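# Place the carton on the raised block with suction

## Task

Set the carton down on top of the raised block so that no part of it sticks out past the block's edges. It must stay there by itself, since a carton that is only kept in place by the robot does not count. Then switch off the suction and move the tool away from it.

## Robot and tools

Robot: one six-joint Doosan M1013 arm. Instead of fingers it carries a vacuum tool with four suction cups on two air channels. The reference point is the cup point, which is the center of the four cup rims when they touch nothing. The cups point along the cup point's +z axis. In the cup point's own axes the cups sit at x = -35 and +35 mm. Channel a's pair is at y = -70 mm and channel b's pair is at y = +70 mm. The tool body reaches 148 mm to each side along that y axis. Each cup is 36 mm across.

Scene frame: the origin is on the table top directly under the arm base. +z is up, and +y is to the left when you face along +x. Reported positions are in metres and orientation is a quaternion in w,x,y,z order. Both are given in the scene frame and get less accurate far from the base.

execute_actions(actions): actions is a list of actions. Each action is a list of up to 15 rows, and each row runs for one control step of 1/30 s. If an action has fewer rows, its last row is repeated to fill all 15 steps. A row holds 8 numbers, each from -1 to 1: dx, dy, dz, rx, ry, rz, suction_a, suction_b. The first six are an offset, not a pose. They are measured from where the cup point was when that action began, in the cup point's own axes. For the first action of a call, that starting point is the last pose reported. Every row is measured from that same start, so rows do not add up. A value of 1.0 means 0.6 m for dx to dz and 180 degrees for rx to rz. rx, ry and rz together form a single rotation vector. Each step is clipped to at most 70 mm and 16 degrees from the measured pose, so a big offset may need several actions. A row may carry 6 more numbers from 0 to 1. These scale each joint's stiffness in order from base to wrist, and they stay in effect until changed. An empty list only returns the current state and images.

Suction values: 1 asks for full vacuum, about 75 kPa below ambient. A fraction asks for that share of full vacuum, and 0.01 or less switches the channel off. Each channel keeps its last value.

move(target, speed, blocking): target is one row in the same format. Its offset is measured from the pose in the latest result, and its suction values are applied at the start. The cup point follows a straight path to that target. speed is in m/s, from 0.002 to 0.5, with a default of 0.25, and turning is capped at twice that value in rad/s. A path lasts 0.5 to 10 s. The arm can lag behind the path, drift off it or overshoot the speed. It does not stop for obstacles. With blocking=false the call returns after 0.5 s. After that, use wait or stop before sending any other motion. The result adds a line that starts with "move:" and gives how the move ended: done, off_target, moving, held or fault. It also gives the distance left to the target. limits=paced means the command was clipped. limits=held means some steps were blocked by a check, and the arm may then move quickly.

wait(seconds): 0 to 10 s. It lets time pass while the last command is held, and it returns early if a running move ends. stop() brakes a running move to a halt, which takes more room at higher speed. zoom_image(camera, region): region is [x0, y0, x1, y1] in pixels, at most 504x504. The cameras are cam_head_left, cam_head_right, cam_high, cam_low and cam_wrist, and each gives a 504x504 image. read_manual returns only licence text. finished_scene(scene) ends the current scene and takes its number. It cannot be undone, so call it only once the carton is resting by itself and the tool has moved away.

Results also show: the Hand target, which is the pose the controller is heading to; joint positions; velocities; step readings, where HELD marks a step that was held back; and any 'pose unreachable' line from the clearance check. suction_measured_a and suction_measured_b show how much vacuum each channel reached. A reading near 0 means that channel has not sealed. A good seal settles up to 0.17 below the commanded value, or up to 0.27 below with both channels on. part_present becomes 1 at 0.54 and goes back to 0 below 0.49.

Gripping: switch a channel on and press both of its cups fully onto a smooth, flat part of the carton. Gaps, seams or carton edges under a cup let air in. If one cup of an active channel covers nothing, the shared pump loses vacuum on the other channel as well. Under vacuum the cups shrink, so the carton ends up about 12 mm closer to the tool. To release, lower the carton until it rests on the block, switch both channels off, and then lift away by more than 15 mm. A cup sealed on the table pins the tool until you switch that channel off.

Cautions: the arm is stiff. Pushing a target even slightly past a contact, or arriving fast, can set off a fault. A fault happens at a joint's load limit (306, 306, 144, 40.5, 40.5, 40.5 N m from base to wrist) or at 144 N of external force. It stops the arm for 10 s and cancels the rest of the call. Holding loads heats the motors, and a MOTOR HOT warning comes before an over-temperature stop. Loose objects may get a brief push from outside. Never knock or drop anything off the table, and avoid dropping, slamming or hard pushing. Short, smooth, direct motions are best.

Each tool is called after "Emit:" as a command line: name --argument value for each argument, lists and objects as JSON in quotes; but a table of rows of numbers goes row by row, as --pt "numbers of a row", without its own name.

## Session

Emit:
execute_actions --actions '[]'

Scene clock: 0.00 s.
end_effector_position=(+0.6500, -0.0068, +0.5227) suction_measured_a=0.00 part_present_a=0 suction_measured_b=0.00 part_present_b=0 end_effector_quat_wxyz=(+0.005, +0.714, +0.700, -0.005) end_effector_velocity=(+0.000, -0.000, -0.000) end_effector_angular_velocity=(-0.001, +0.001, -0.001)
Joint positions: [-0.054  0.153  1.528  0.     1.463  1.517]
Joint velocities: [-0.     0.001 -0.001 -0.001  0.001  0.001]
Hand target: +0.650, -0.007, +0.523; +0.005, +0.714, +0.700, -0.005
Joint stiffness scale: [1. 1. 1. 1. 1. 1.]

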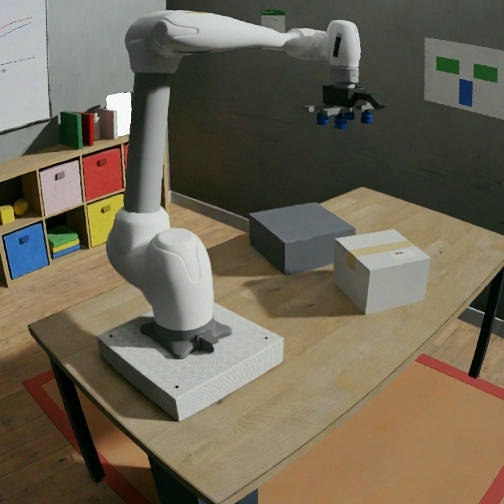

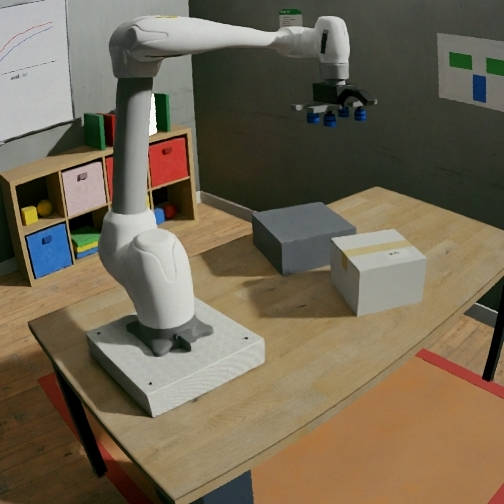

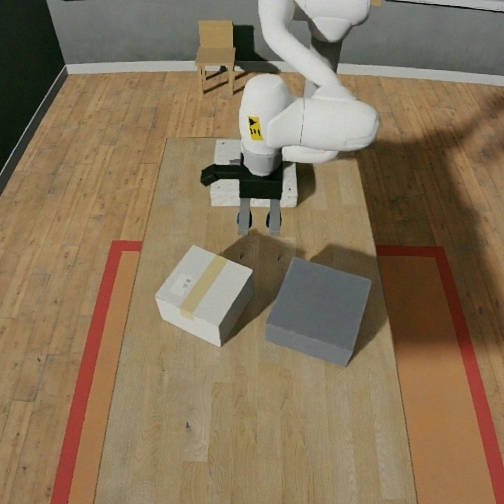

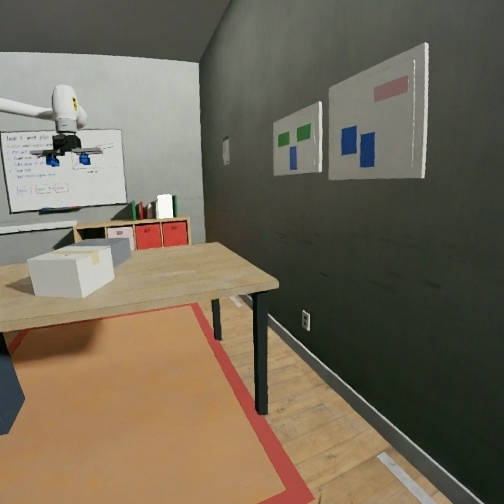

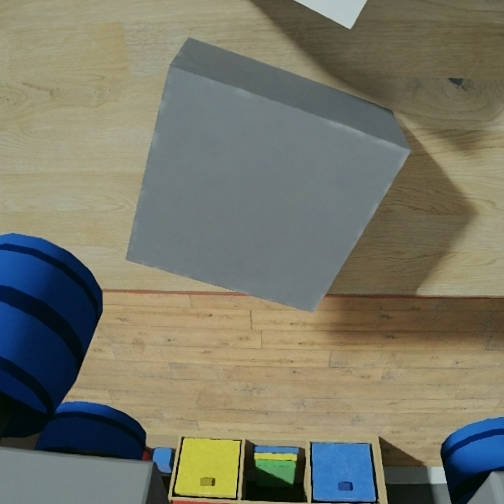

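Emit:
move --target '[-0.339,0.11,0.205,0,0,-0.367,0,0]' --speed 0.3

Scene clock: 12.87 s.
end_effector_position=(+0.7091, -0.2104, +0.4031) suction_measured_a=0.00 part_present_a=0 suction_measured_b=0.00 part_present_b=0 end_effector_quat_wxyz=(-0.002, +0.218, +0.976, -0.007) end_effector_velocity=(+0.000, -0.000, +0.000) end_effector_angular_velocity=(-0.001, -0.001, +0.011)
Joint positions: [-0.321  0.338  1.516 -0.001  1.295  0.098]
Joint velocities: [-0.    -0.    -0.001 -0.001 -0.    -0.01 ]
Hand target: +0.712, -0.213, +0.402; +0.001, +0.217, +0.976, -0.007
Off the commanded pose: 0.004 m, 0 deg.
Joint stiffness scale: [1. 1. 1. 1. 1. 1.]
move: off_target

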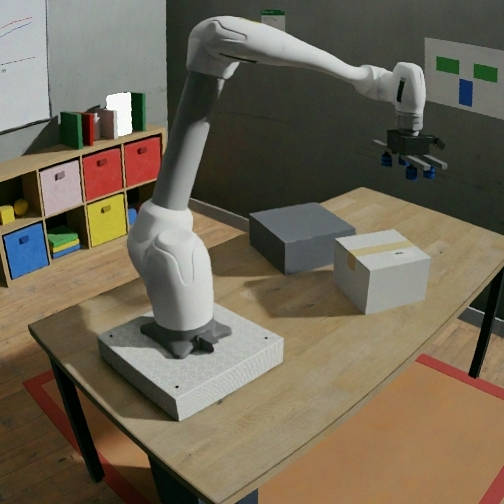

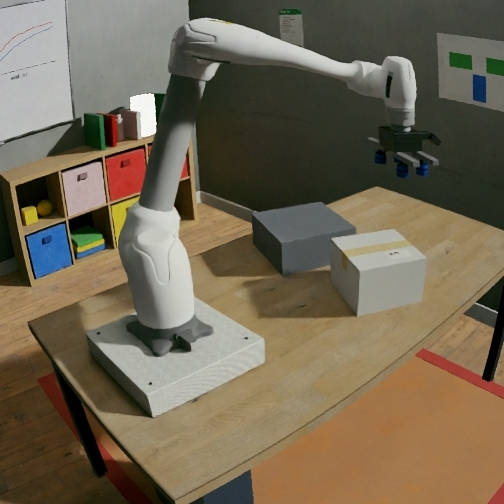

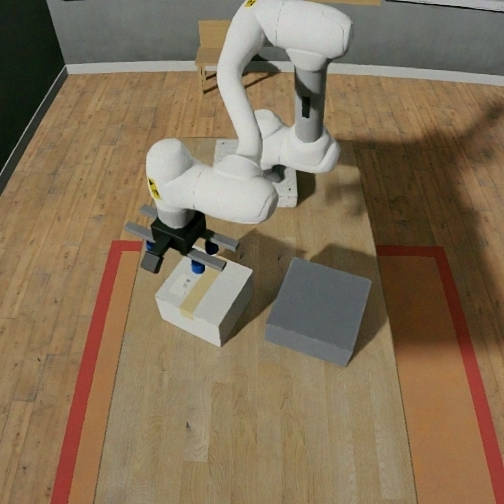

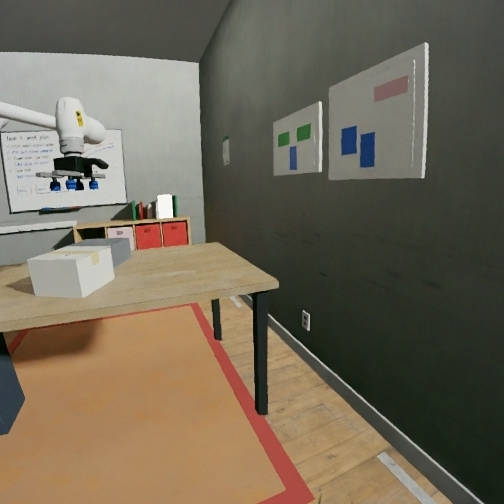

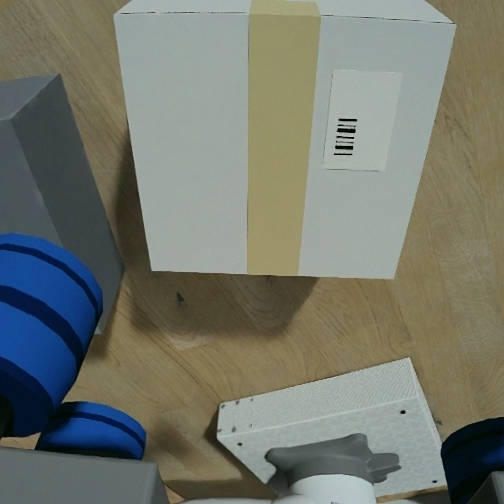

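Emit:
move --target '[0.10,0.008,0.352,0,0,0.012,0,0]' --speed 0.25

Emit:
zoom_image --camera "cam_high" --region '[130, 210, 290, 370]'

Emit:
zoom_image --camera "cam_head_left" --region '[310, 170, 460, 320]'

Scene clock: 22.57 s.
end_effector_position=(+0.6556, -0.1850, +0.1956) suction_measured_a=0.00 part_present_a=0 suction_measured_b=0.00 part_present_b=0 end_effector_quat_wxyz=(-0.001, +0.235, +0.972, -0.007) end_effector_velocity=(+0.002, +0.000, -0.001) end_effector_angular_velocity=(-0.001, -0.006, -0.002)
Joint positions: [-0.308  0.406  1.836 -0.001  0.906  0.148]
Joint velocities: [ 0.001  0.001  0.     0.002 -0.007  0.002]
Hand target: +0.656, -0.183, +0.192; -0.002, +0.236, +0.972, -0.007
Off the commanded pose: 0.004 m, 0 deg.
Joint stiffness scale: [1. 1. 1. 1. 1. 1.]
move: off_target

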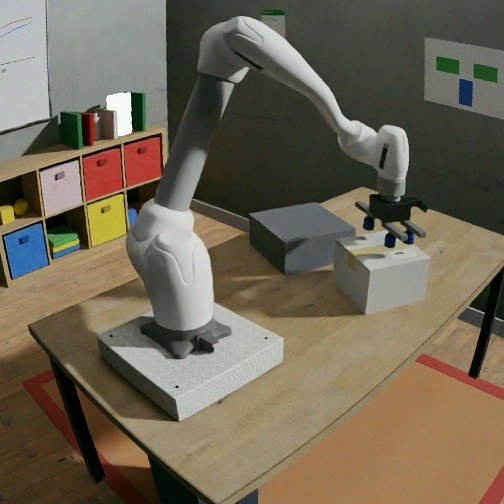

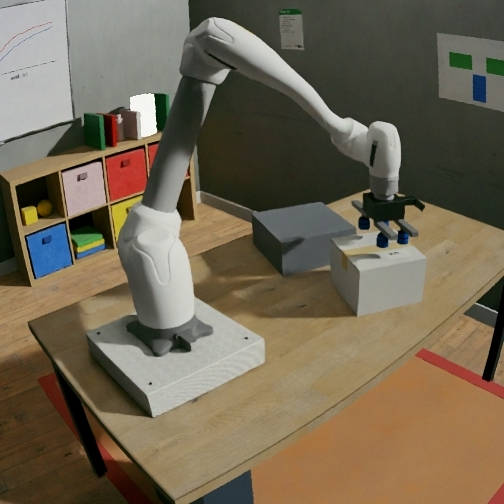

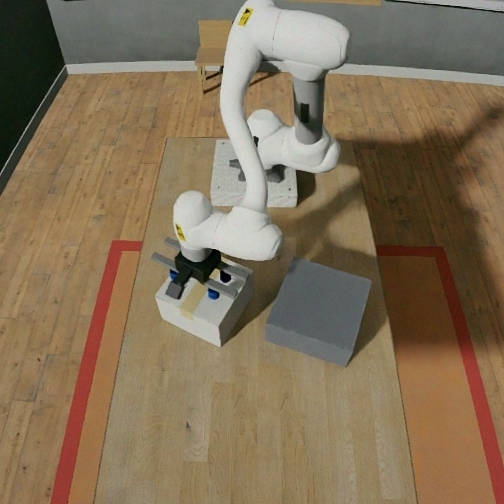

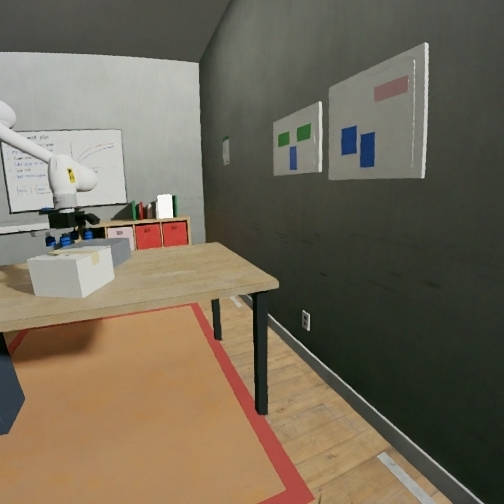

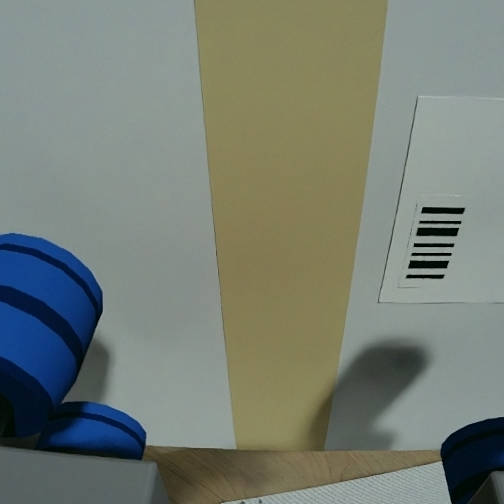

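Region (130, 210, 290, 370) of cam_high's 504x504 image, scaled by 3.150, with more detail than that image has.

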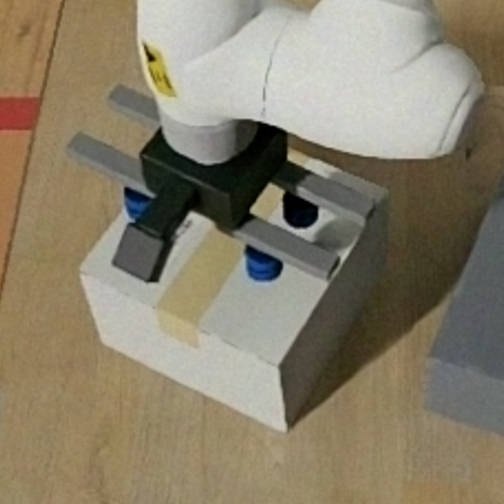

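Region (310, 170, 460, 320) of cam_head_left's 504x504 image, scaled by 3.360, with more detail than that image has.

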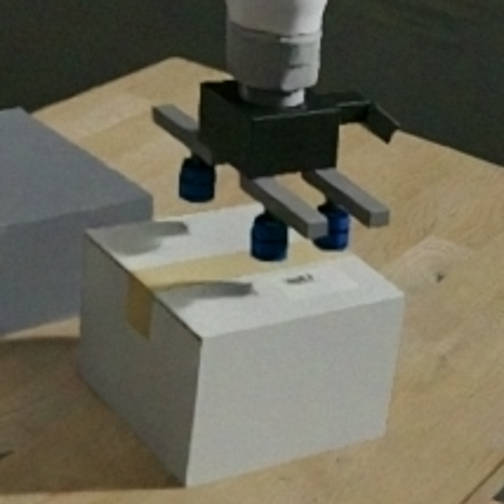

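Emit:
move --target '[0.015,0.004,0.081,0,0,0.003,1,1]' --speed 0.05

Scene clock: 31.70 s.
end_effector_position=(+0.6469, -0.1806, +0.1478) suction_measured_a=0.35 part_present_a=0 suction_measured_b=0.35 part_present_b=0 end_effector_quat_wxyz=(-0.003, +0.239, +0.971, -0.007) end_effector_velocity=(-0.002, +0.001, -0.002) end_effector_angular_velocity=(+0.001, +0.004, +0.001)
Joint positions: [-0.305  0.447  1.883 -0.001  0.822  0.159]
Joint velocities: [ 0.     0.001  0.003 -0.    -0.    -0.001]
Hand target: +0.648, -0.179, +0.147; -0.001, +0.240, +0.971, -0.007
Off the commanded pose: 0.002 m, 0 deg.
Joint stiffness scale: [1. 1. 1. 1. 1. 1.]
move: done

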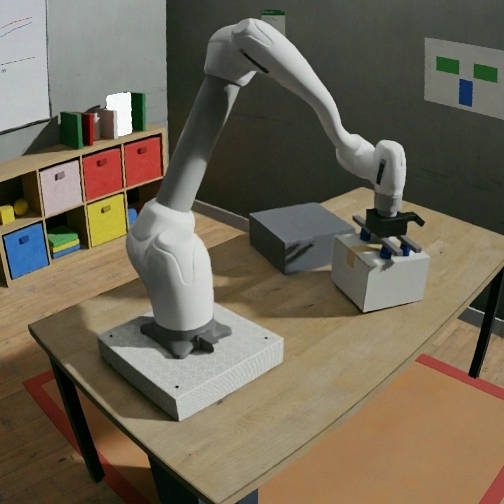

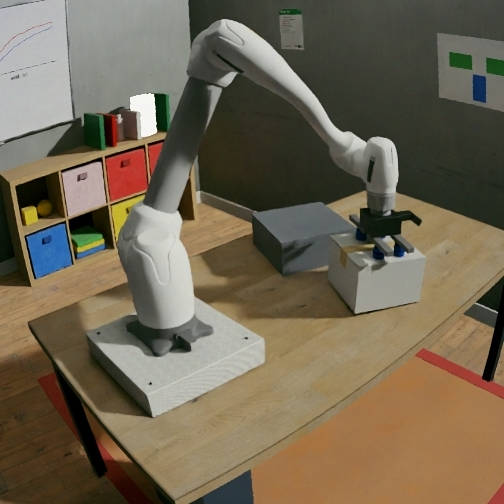

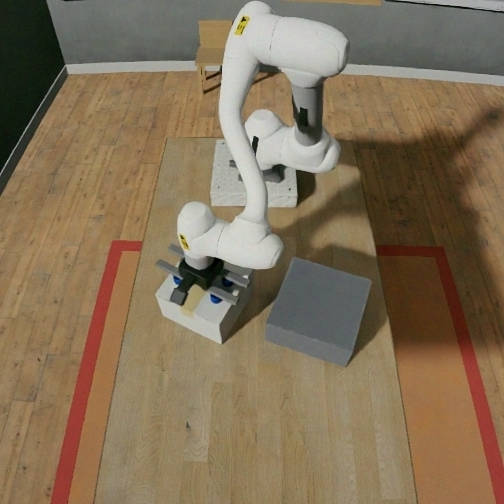

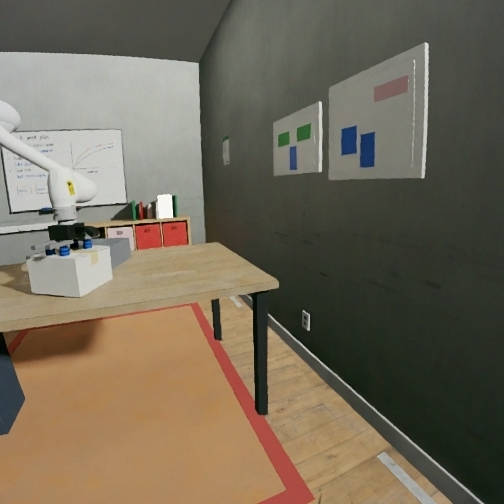

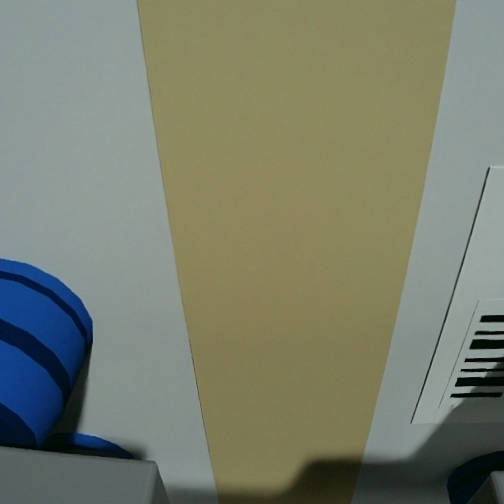

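Emit:
move --target '[0,0,-0.26,0,0,0,1,1]' --speed 0.15

Scene clock: 35.27 s.
end_effector_position=(+0.6483, -0.1790, +0.3000) suction_measured_a=0.66 part_present_a=1 suction_measured_b=0.66 part_present_b=1 end_effector_quat_wxyz=(-0.004, +0.240, +0.971, -0.007) end_effector_velocity=(-0.002, +0.000, -0.000) end_effector_angular_velocity=(+0.002, +0.006, +0.001)
Joint positions: [-0.305  0.301  1.765 -0.001  1.087  0.159]
Joint velocities: [-0.    -0.     0.    -0.001  0.006 -0.001]
Hand target: +0.648, -0.179, +0.304; -0.003, +0.239, +0.971, -0.007
Off the commanded pose: 0.004 m, 0 deg.
Joint stiffness scale: [1. 1. 1. 1. 1. 1.]
move: off_target

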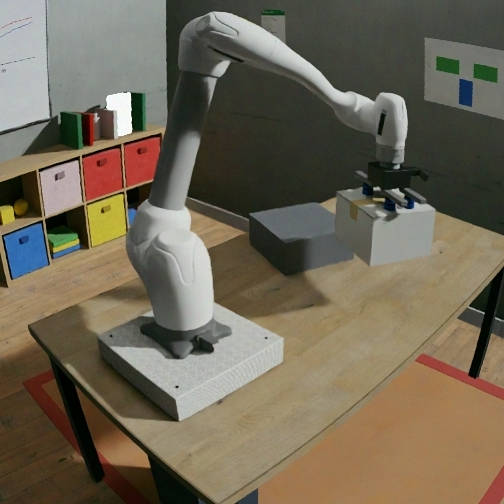

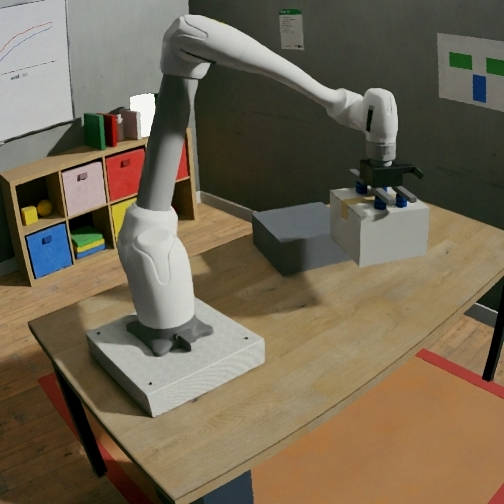

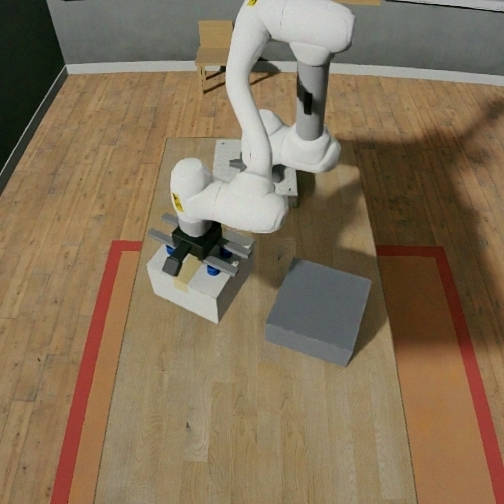

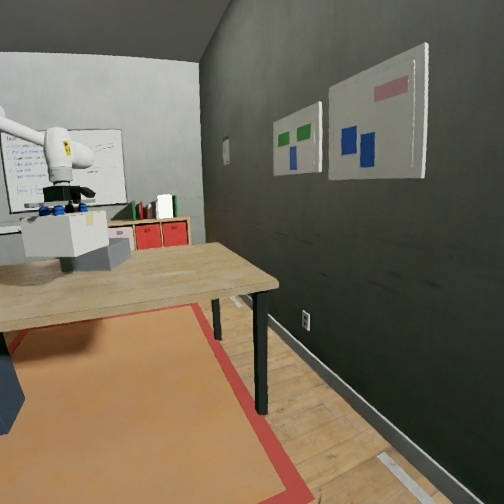

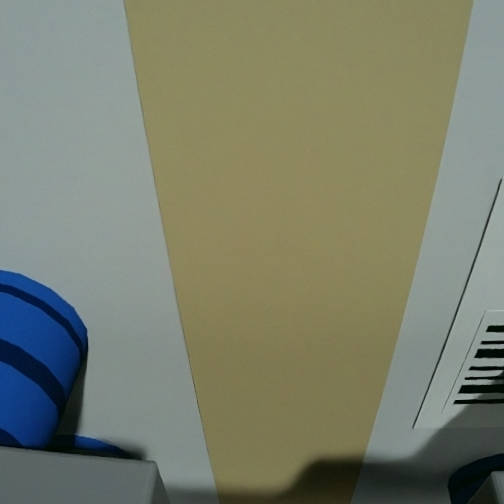

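Emit:
move --target '[0.246,0.603,-0.005,0,0,-0.038,1,1]' --speed 0.2

Emit:
move --target '[0,0,0.04,0,0,0,1,1]' --speed 0.05

Emit:
zoom_image --camera "cam_high" --region '[240, 220, 400, 380]'

Emit:
zoom_image --camera "cam_head_left" --region '[235, 150, 375, 290]'

Emit:
zoom_image --camera "cam_low" --region '[40, 190, 150, 290]'

Scene clock: 43.70 s.
end_effector_position=(+0.6864, +0.2078, +0.2989) suction_measured_a=0.66 part_present_a=1 suction_measured_b=0.66 part_present_b=1 end_effector_quat_wxyz=(-0.001, +0.180, +0.984, -0.006) end_effector_velocity=(+0.000, +0.001, +0.000) end_effector_angular_velocity=(+0.000, +0.001, -0.003)
Joint positions: [0.26  0.357 1.678 0.004 1.111 0.601]
Joint velocities: [ 0.     0.001 -0.001  0.001  0.001  0.003]
Hand target: +0.686, +0.210, +0.298; -0.004, +0.181, +0.983, -0.007
Off the commanded pose: 0.002 m, 0 deg.
Joint stiffness scale: [1. 1. 1. 1. 1. 1.]
move: done

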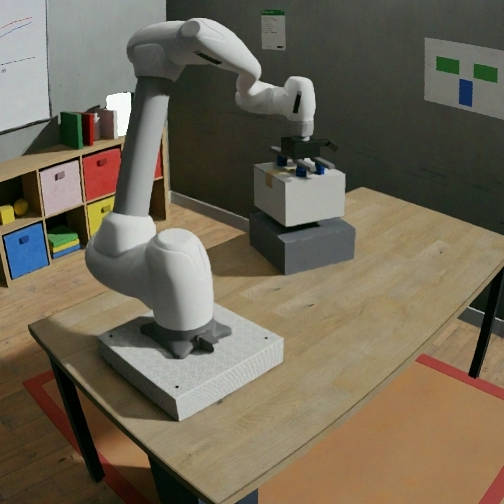

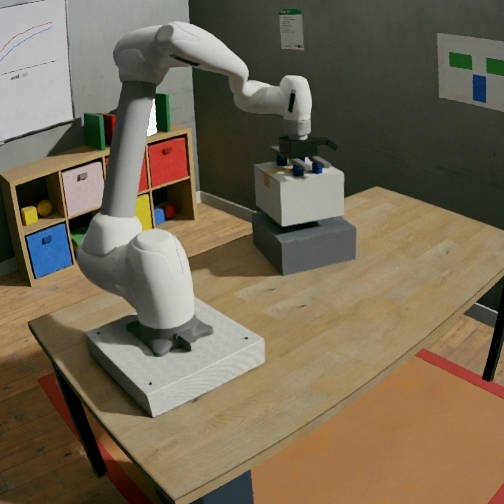

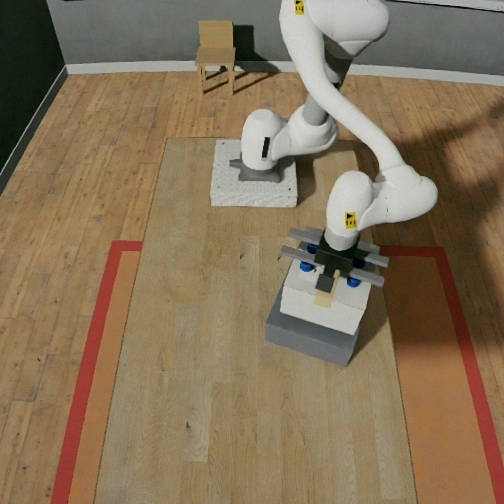

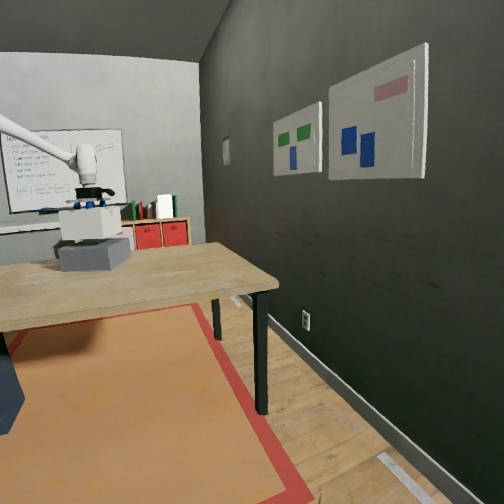

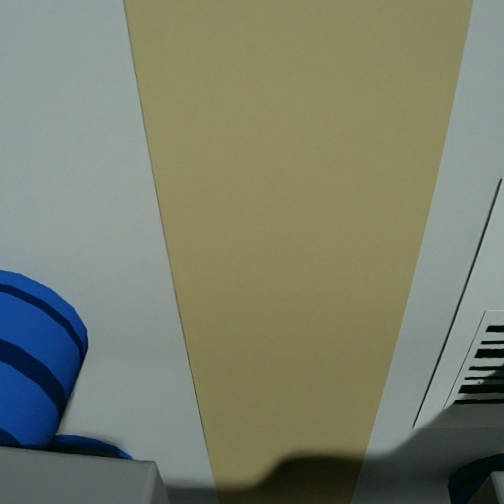

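Scene clock: 44.50 s.
end_effector_position=(+0.6864, +0.2075, +0.2789) suction_measured_a=0.66 part_present_a=1 suction_measured_b=0.66 part_present_b=1 end_effector_quat_wxyz=(-0.001, +0.180, +0.984, -0.006) end_effector_velocity=(+0.001, +0.001, -0.000) end_effector_angular_velocity=(+0.002, -0.004, +0.000)
Joint positions: [0.26  0.372 1.697 0.004 1.077 0.601]
Joint velocities: [ 0.     0.     0.     0.002 -0.005 -0.   ]
Hand target: +0.686, +0.208, +0.275; -0.001, +0.180, +0.984, -0.006
Off the commanded pose: 0.004 m, 0 deg.
Joint stiffness scale: [1. 1. 1. 1. 1. 1.]
move: off_target

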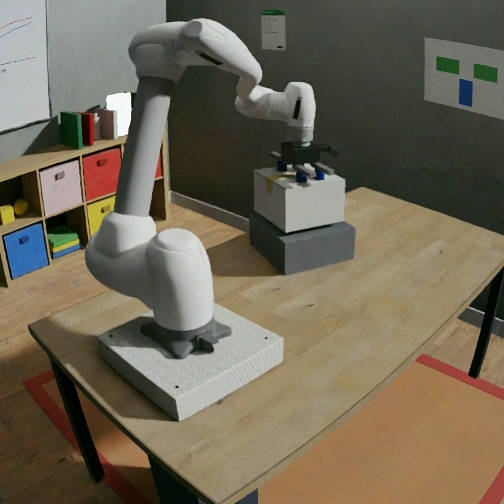

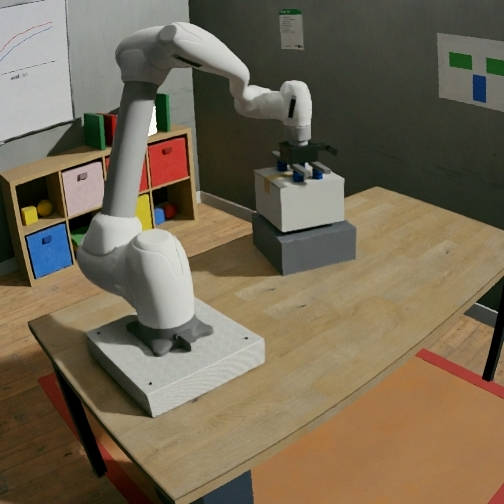

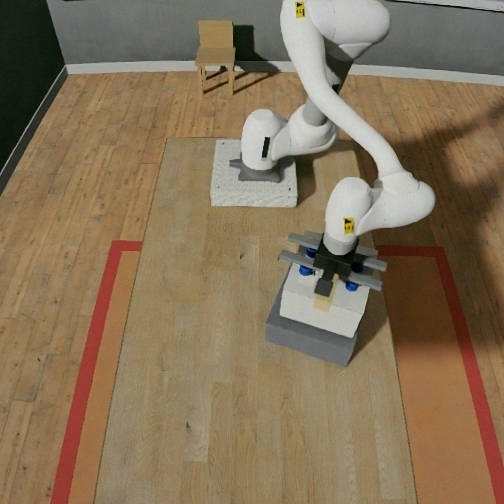

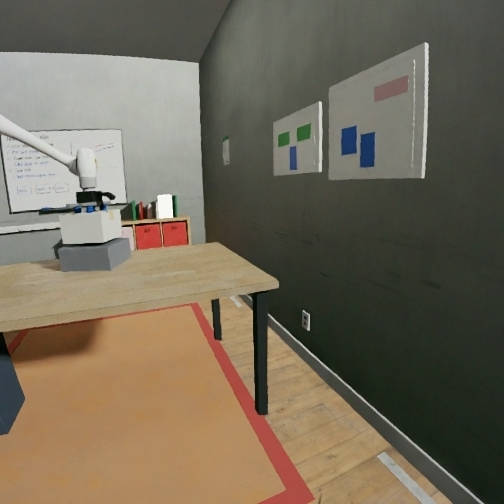

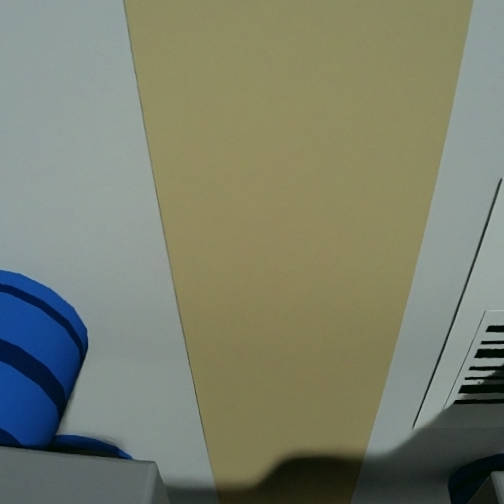

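Region (240, 220, 400, 380) of cam_high's 504x504 image, scaled by 3.150, with more detail than that image has.

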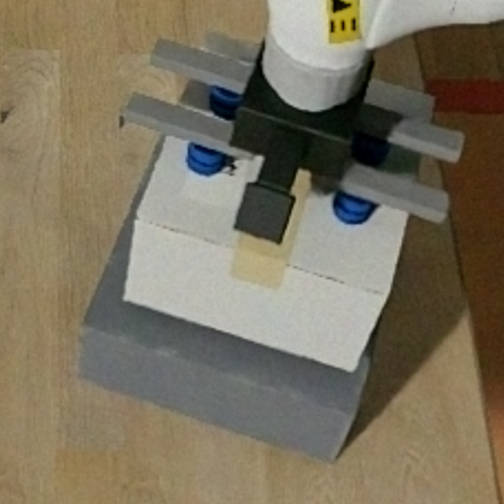

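Region (235, 150, 375, 290) of cam_head_left's 504x504 image, scaled by 3.600, with more detail than that image has.

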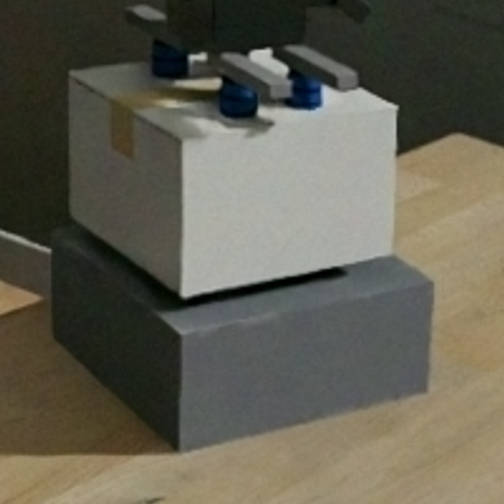

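Region (40, 190, 150, 290) of cam_low's 504x504 image, scaled by 4.582, with more detail than that image has; it fills the top 458 rows of this view, and the rest is white.

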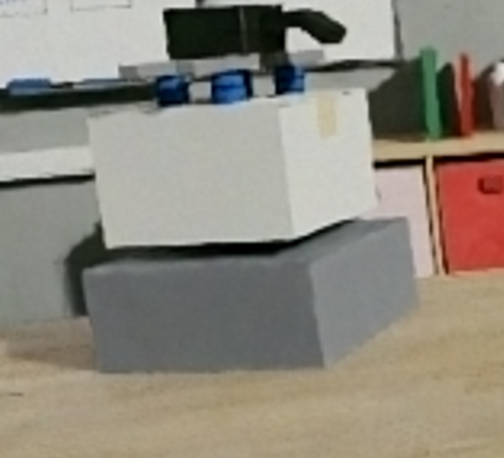

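Emit:
move --target '[0,-0.016,0.022,0,0,0,1,1]' --speed 0.03

Emit:
zoom_image --camera "cam_high" --region '[240, 220, 400, 380]'

Emit:
zoom_image --camera "cam_head_left" --region '[235, 150, 375, 290]'

Emit:
zoom_image --camera "cam_low" --region '[40, 190, 150, 290]'

Scene clock: 55.33 s.
end_effector_position=(+0.6827, +0.2003, +0.2690) suction_measured_a=0.66 part_present_a=1 suction_measured_b=0.66 part_present_b=1 end_effector_quat_wxyz=(-0.001, +0.181, +0.983, -0.006) end_effector_velocity=(+0.000, -0.000, -0.001) end_effector_angular_velocity=(+0.001, -0.002, -0.001)
Joint positions: [0.251 0.372 1.717 0.004 1.056 0.594]
Joint velocities: [-0.001  0.     0.001  0.001 -0.004 -0.   ]
Hand target: +0.683, +0.198, +0.266; -0.001, +0.180, +0.984, -0.006
Off the commanded pose: 0.004 m, 0 deg.
Joint stiffness scale: [1. 1. 1. 1. 1. 1.]
move: off_target

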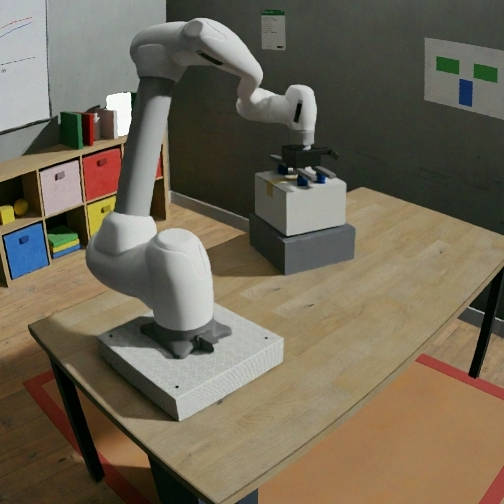

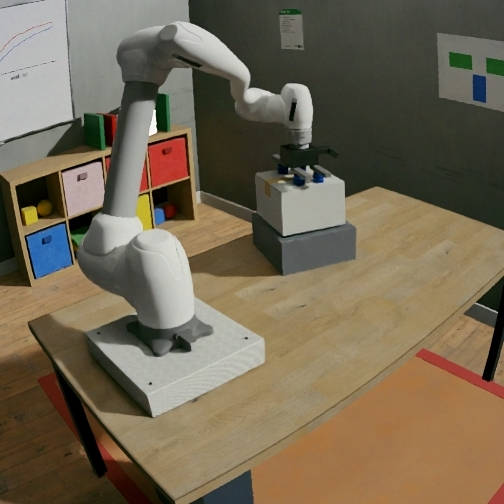

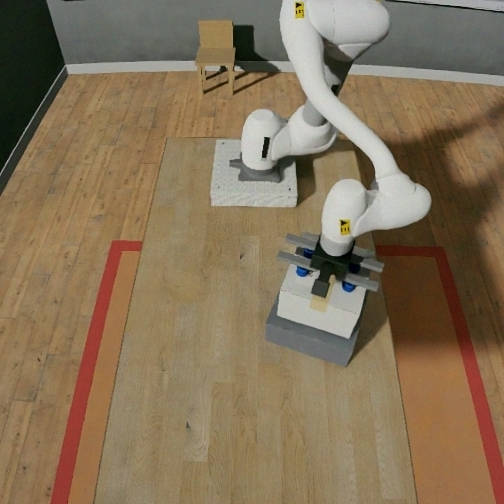

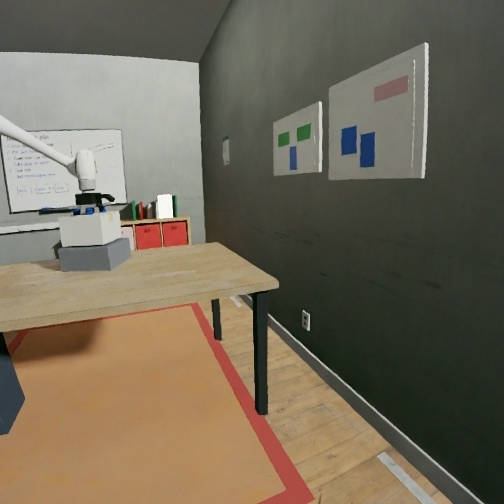

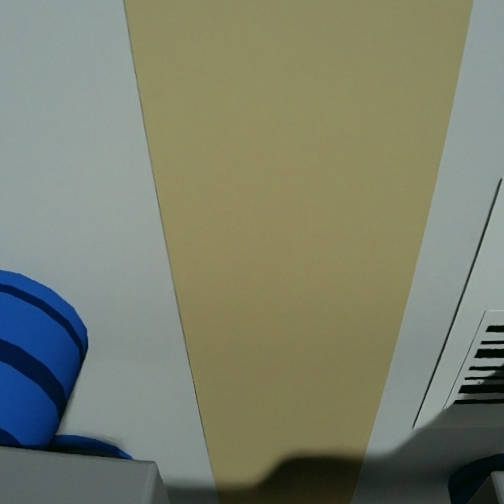

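Region (240, 220, 400, 380) of cam_high's 504x504 image, scaled by 3.150, with more detail than that image has.

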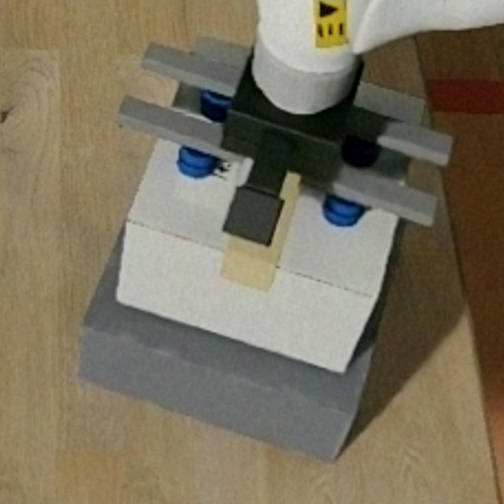

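Region (235, 150, 375, 290) of cam_head_left's 504x504 image, scaled by 3.600, with more detail than that image has.

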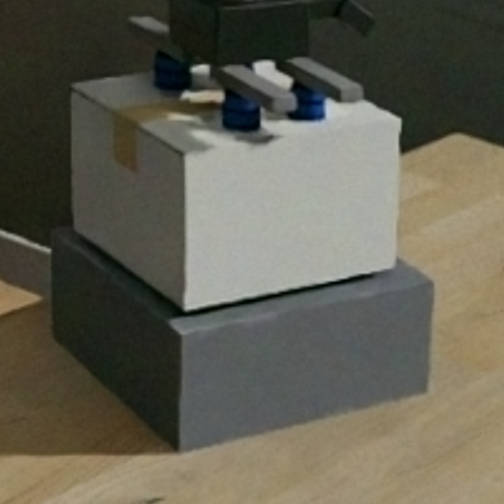

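Region (40, 190, 150, 290) of cam_low's 504x504 image, scaled by 4.582, with more detail than that image has; it fills the top 458 rows of this view, and the rest is white.

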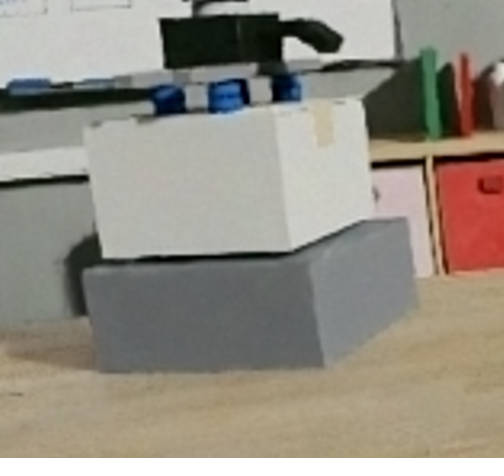

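Emit:
move --target '[-0.004,0,0.02,0,0,0,1,1]' --speed 0.02

Emit:
zoom_image --camera "cam_low" --region '[40, 190, 150, 290]'

Scene clock: 59.67 s.
end_effector_position=(+0.6848, +0.2007, +0.2610) suction_measured_a=0.66 part_present_a=1 suction_measured_b=0.66 part_present_b=1 end_effector_quat_wxyz=(-0.000, +0.181, +0.983, -0.006) end_effector_velocity=(+0.001, +0.000, -0.000) end_effector_angular_velocity=(+0.000, -0.002, -0.000)
Joint positions: [0.251 0.381 1.72  0.004 1.043 0.593]
Joint velocities: [ 0.     0.001 -0.    -0.    -0.003  0.001]
Hand target: +0.685, +0.199, +0.257; -0.001, +0.181, +0.983, -0.006
Off the commanded pose: 0.004 m, 0 deg.
Joint stiffness scale: [1. 1. 1. 1. 1. 1.]
move: off_target

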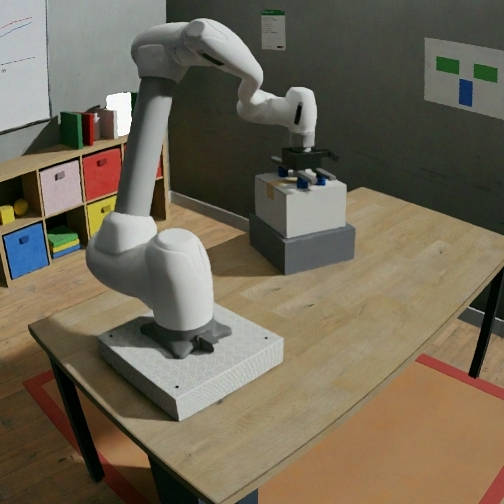

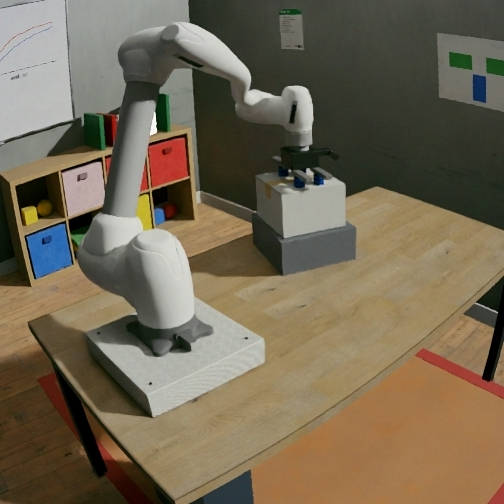

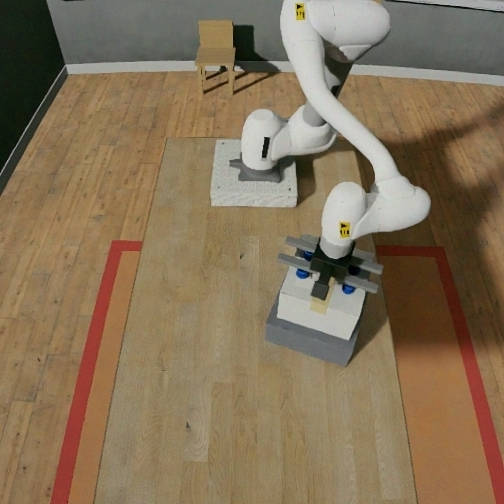

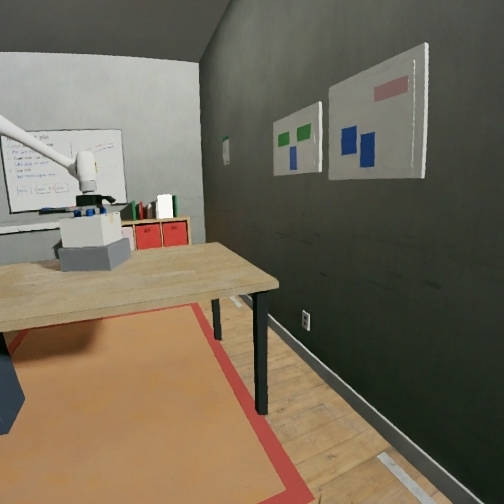

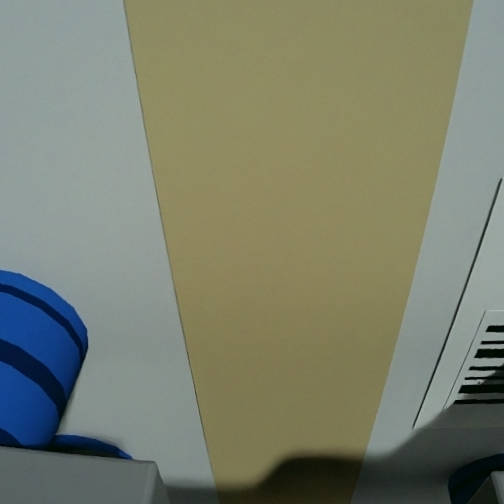

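Region (40, 190, 150, 290) of cam_low's 504x504 image, scaled by 4.582, with more detail than that image has; it fills the top 458 rows of this view, and the rest is white.

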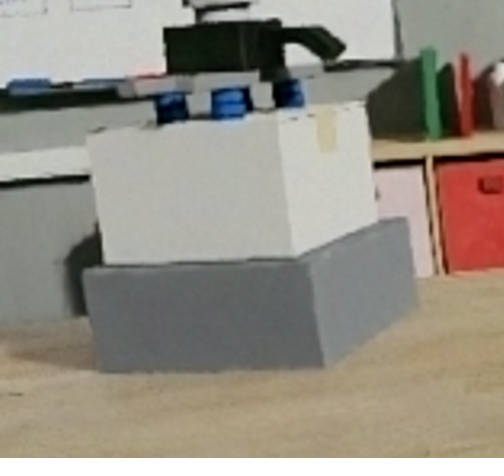

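Nearly touching; a bit more down to confirm contact.

Emit:
move --target '[0,0,0.013,0,0,0,1,1]' --speed 0.015

Scene clock: 65.70 s.
end_effector_position=(+0.6856, +0.2008, +0.2601) suction_measured_a=0.66 part_present_a=1 suction_measured_b=0.66 part_present_b=1 end_effector_quat_wxyz=(+0.001, +0.181, +0.983, -0.005) end_effector_velocity=(+0.000, +0.000, +0.000) end_effector_angular_velocity=(+0.000, -0.000, -0.001)
Joint positions: [0.251 0.382 1.721 0.004 1.038 0.593]
Joint velocities: [ 0.    -0.    -0.     0.     0.     0.001]
Hand target: +0.685, +0.201, +0.253; -0.000, +0.181, +0.983, -0.006
Off the commanded pose: 0.007 m, 0 deg.
Joint stiffness scale: [1. 1. 1. 1. 1. 1.]
move: off_target

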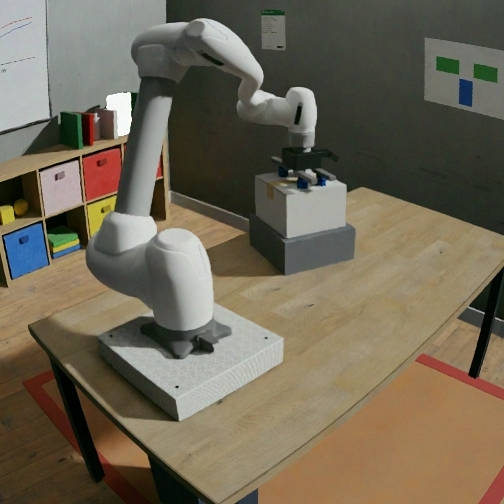

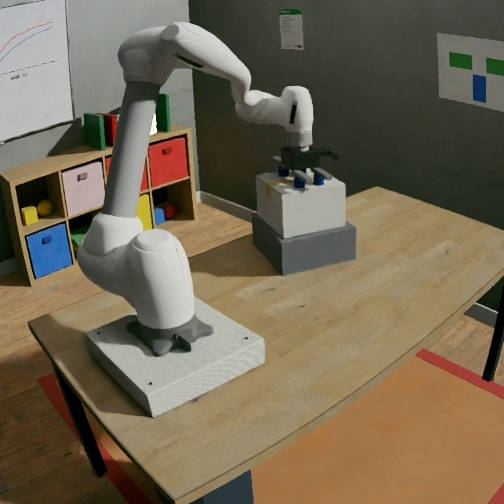

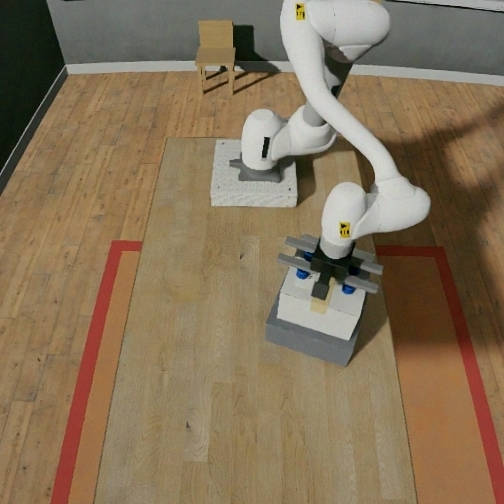

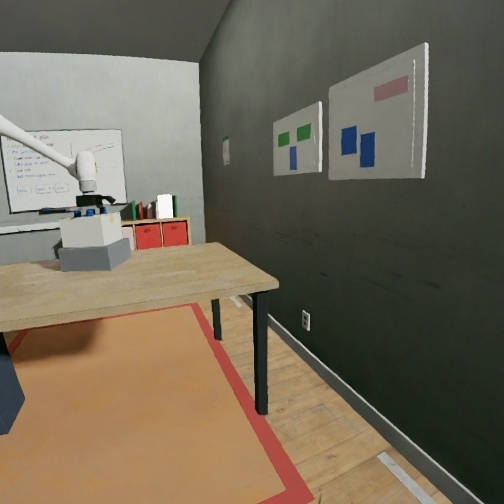

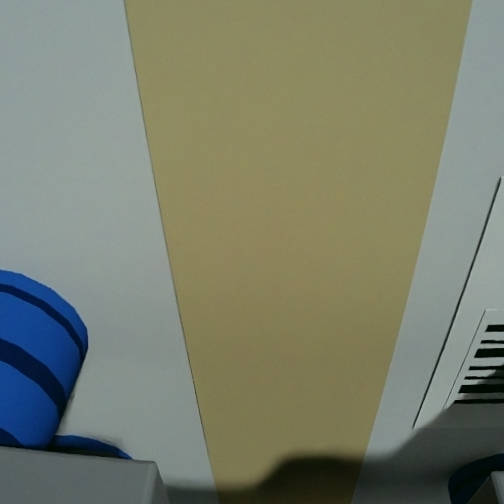

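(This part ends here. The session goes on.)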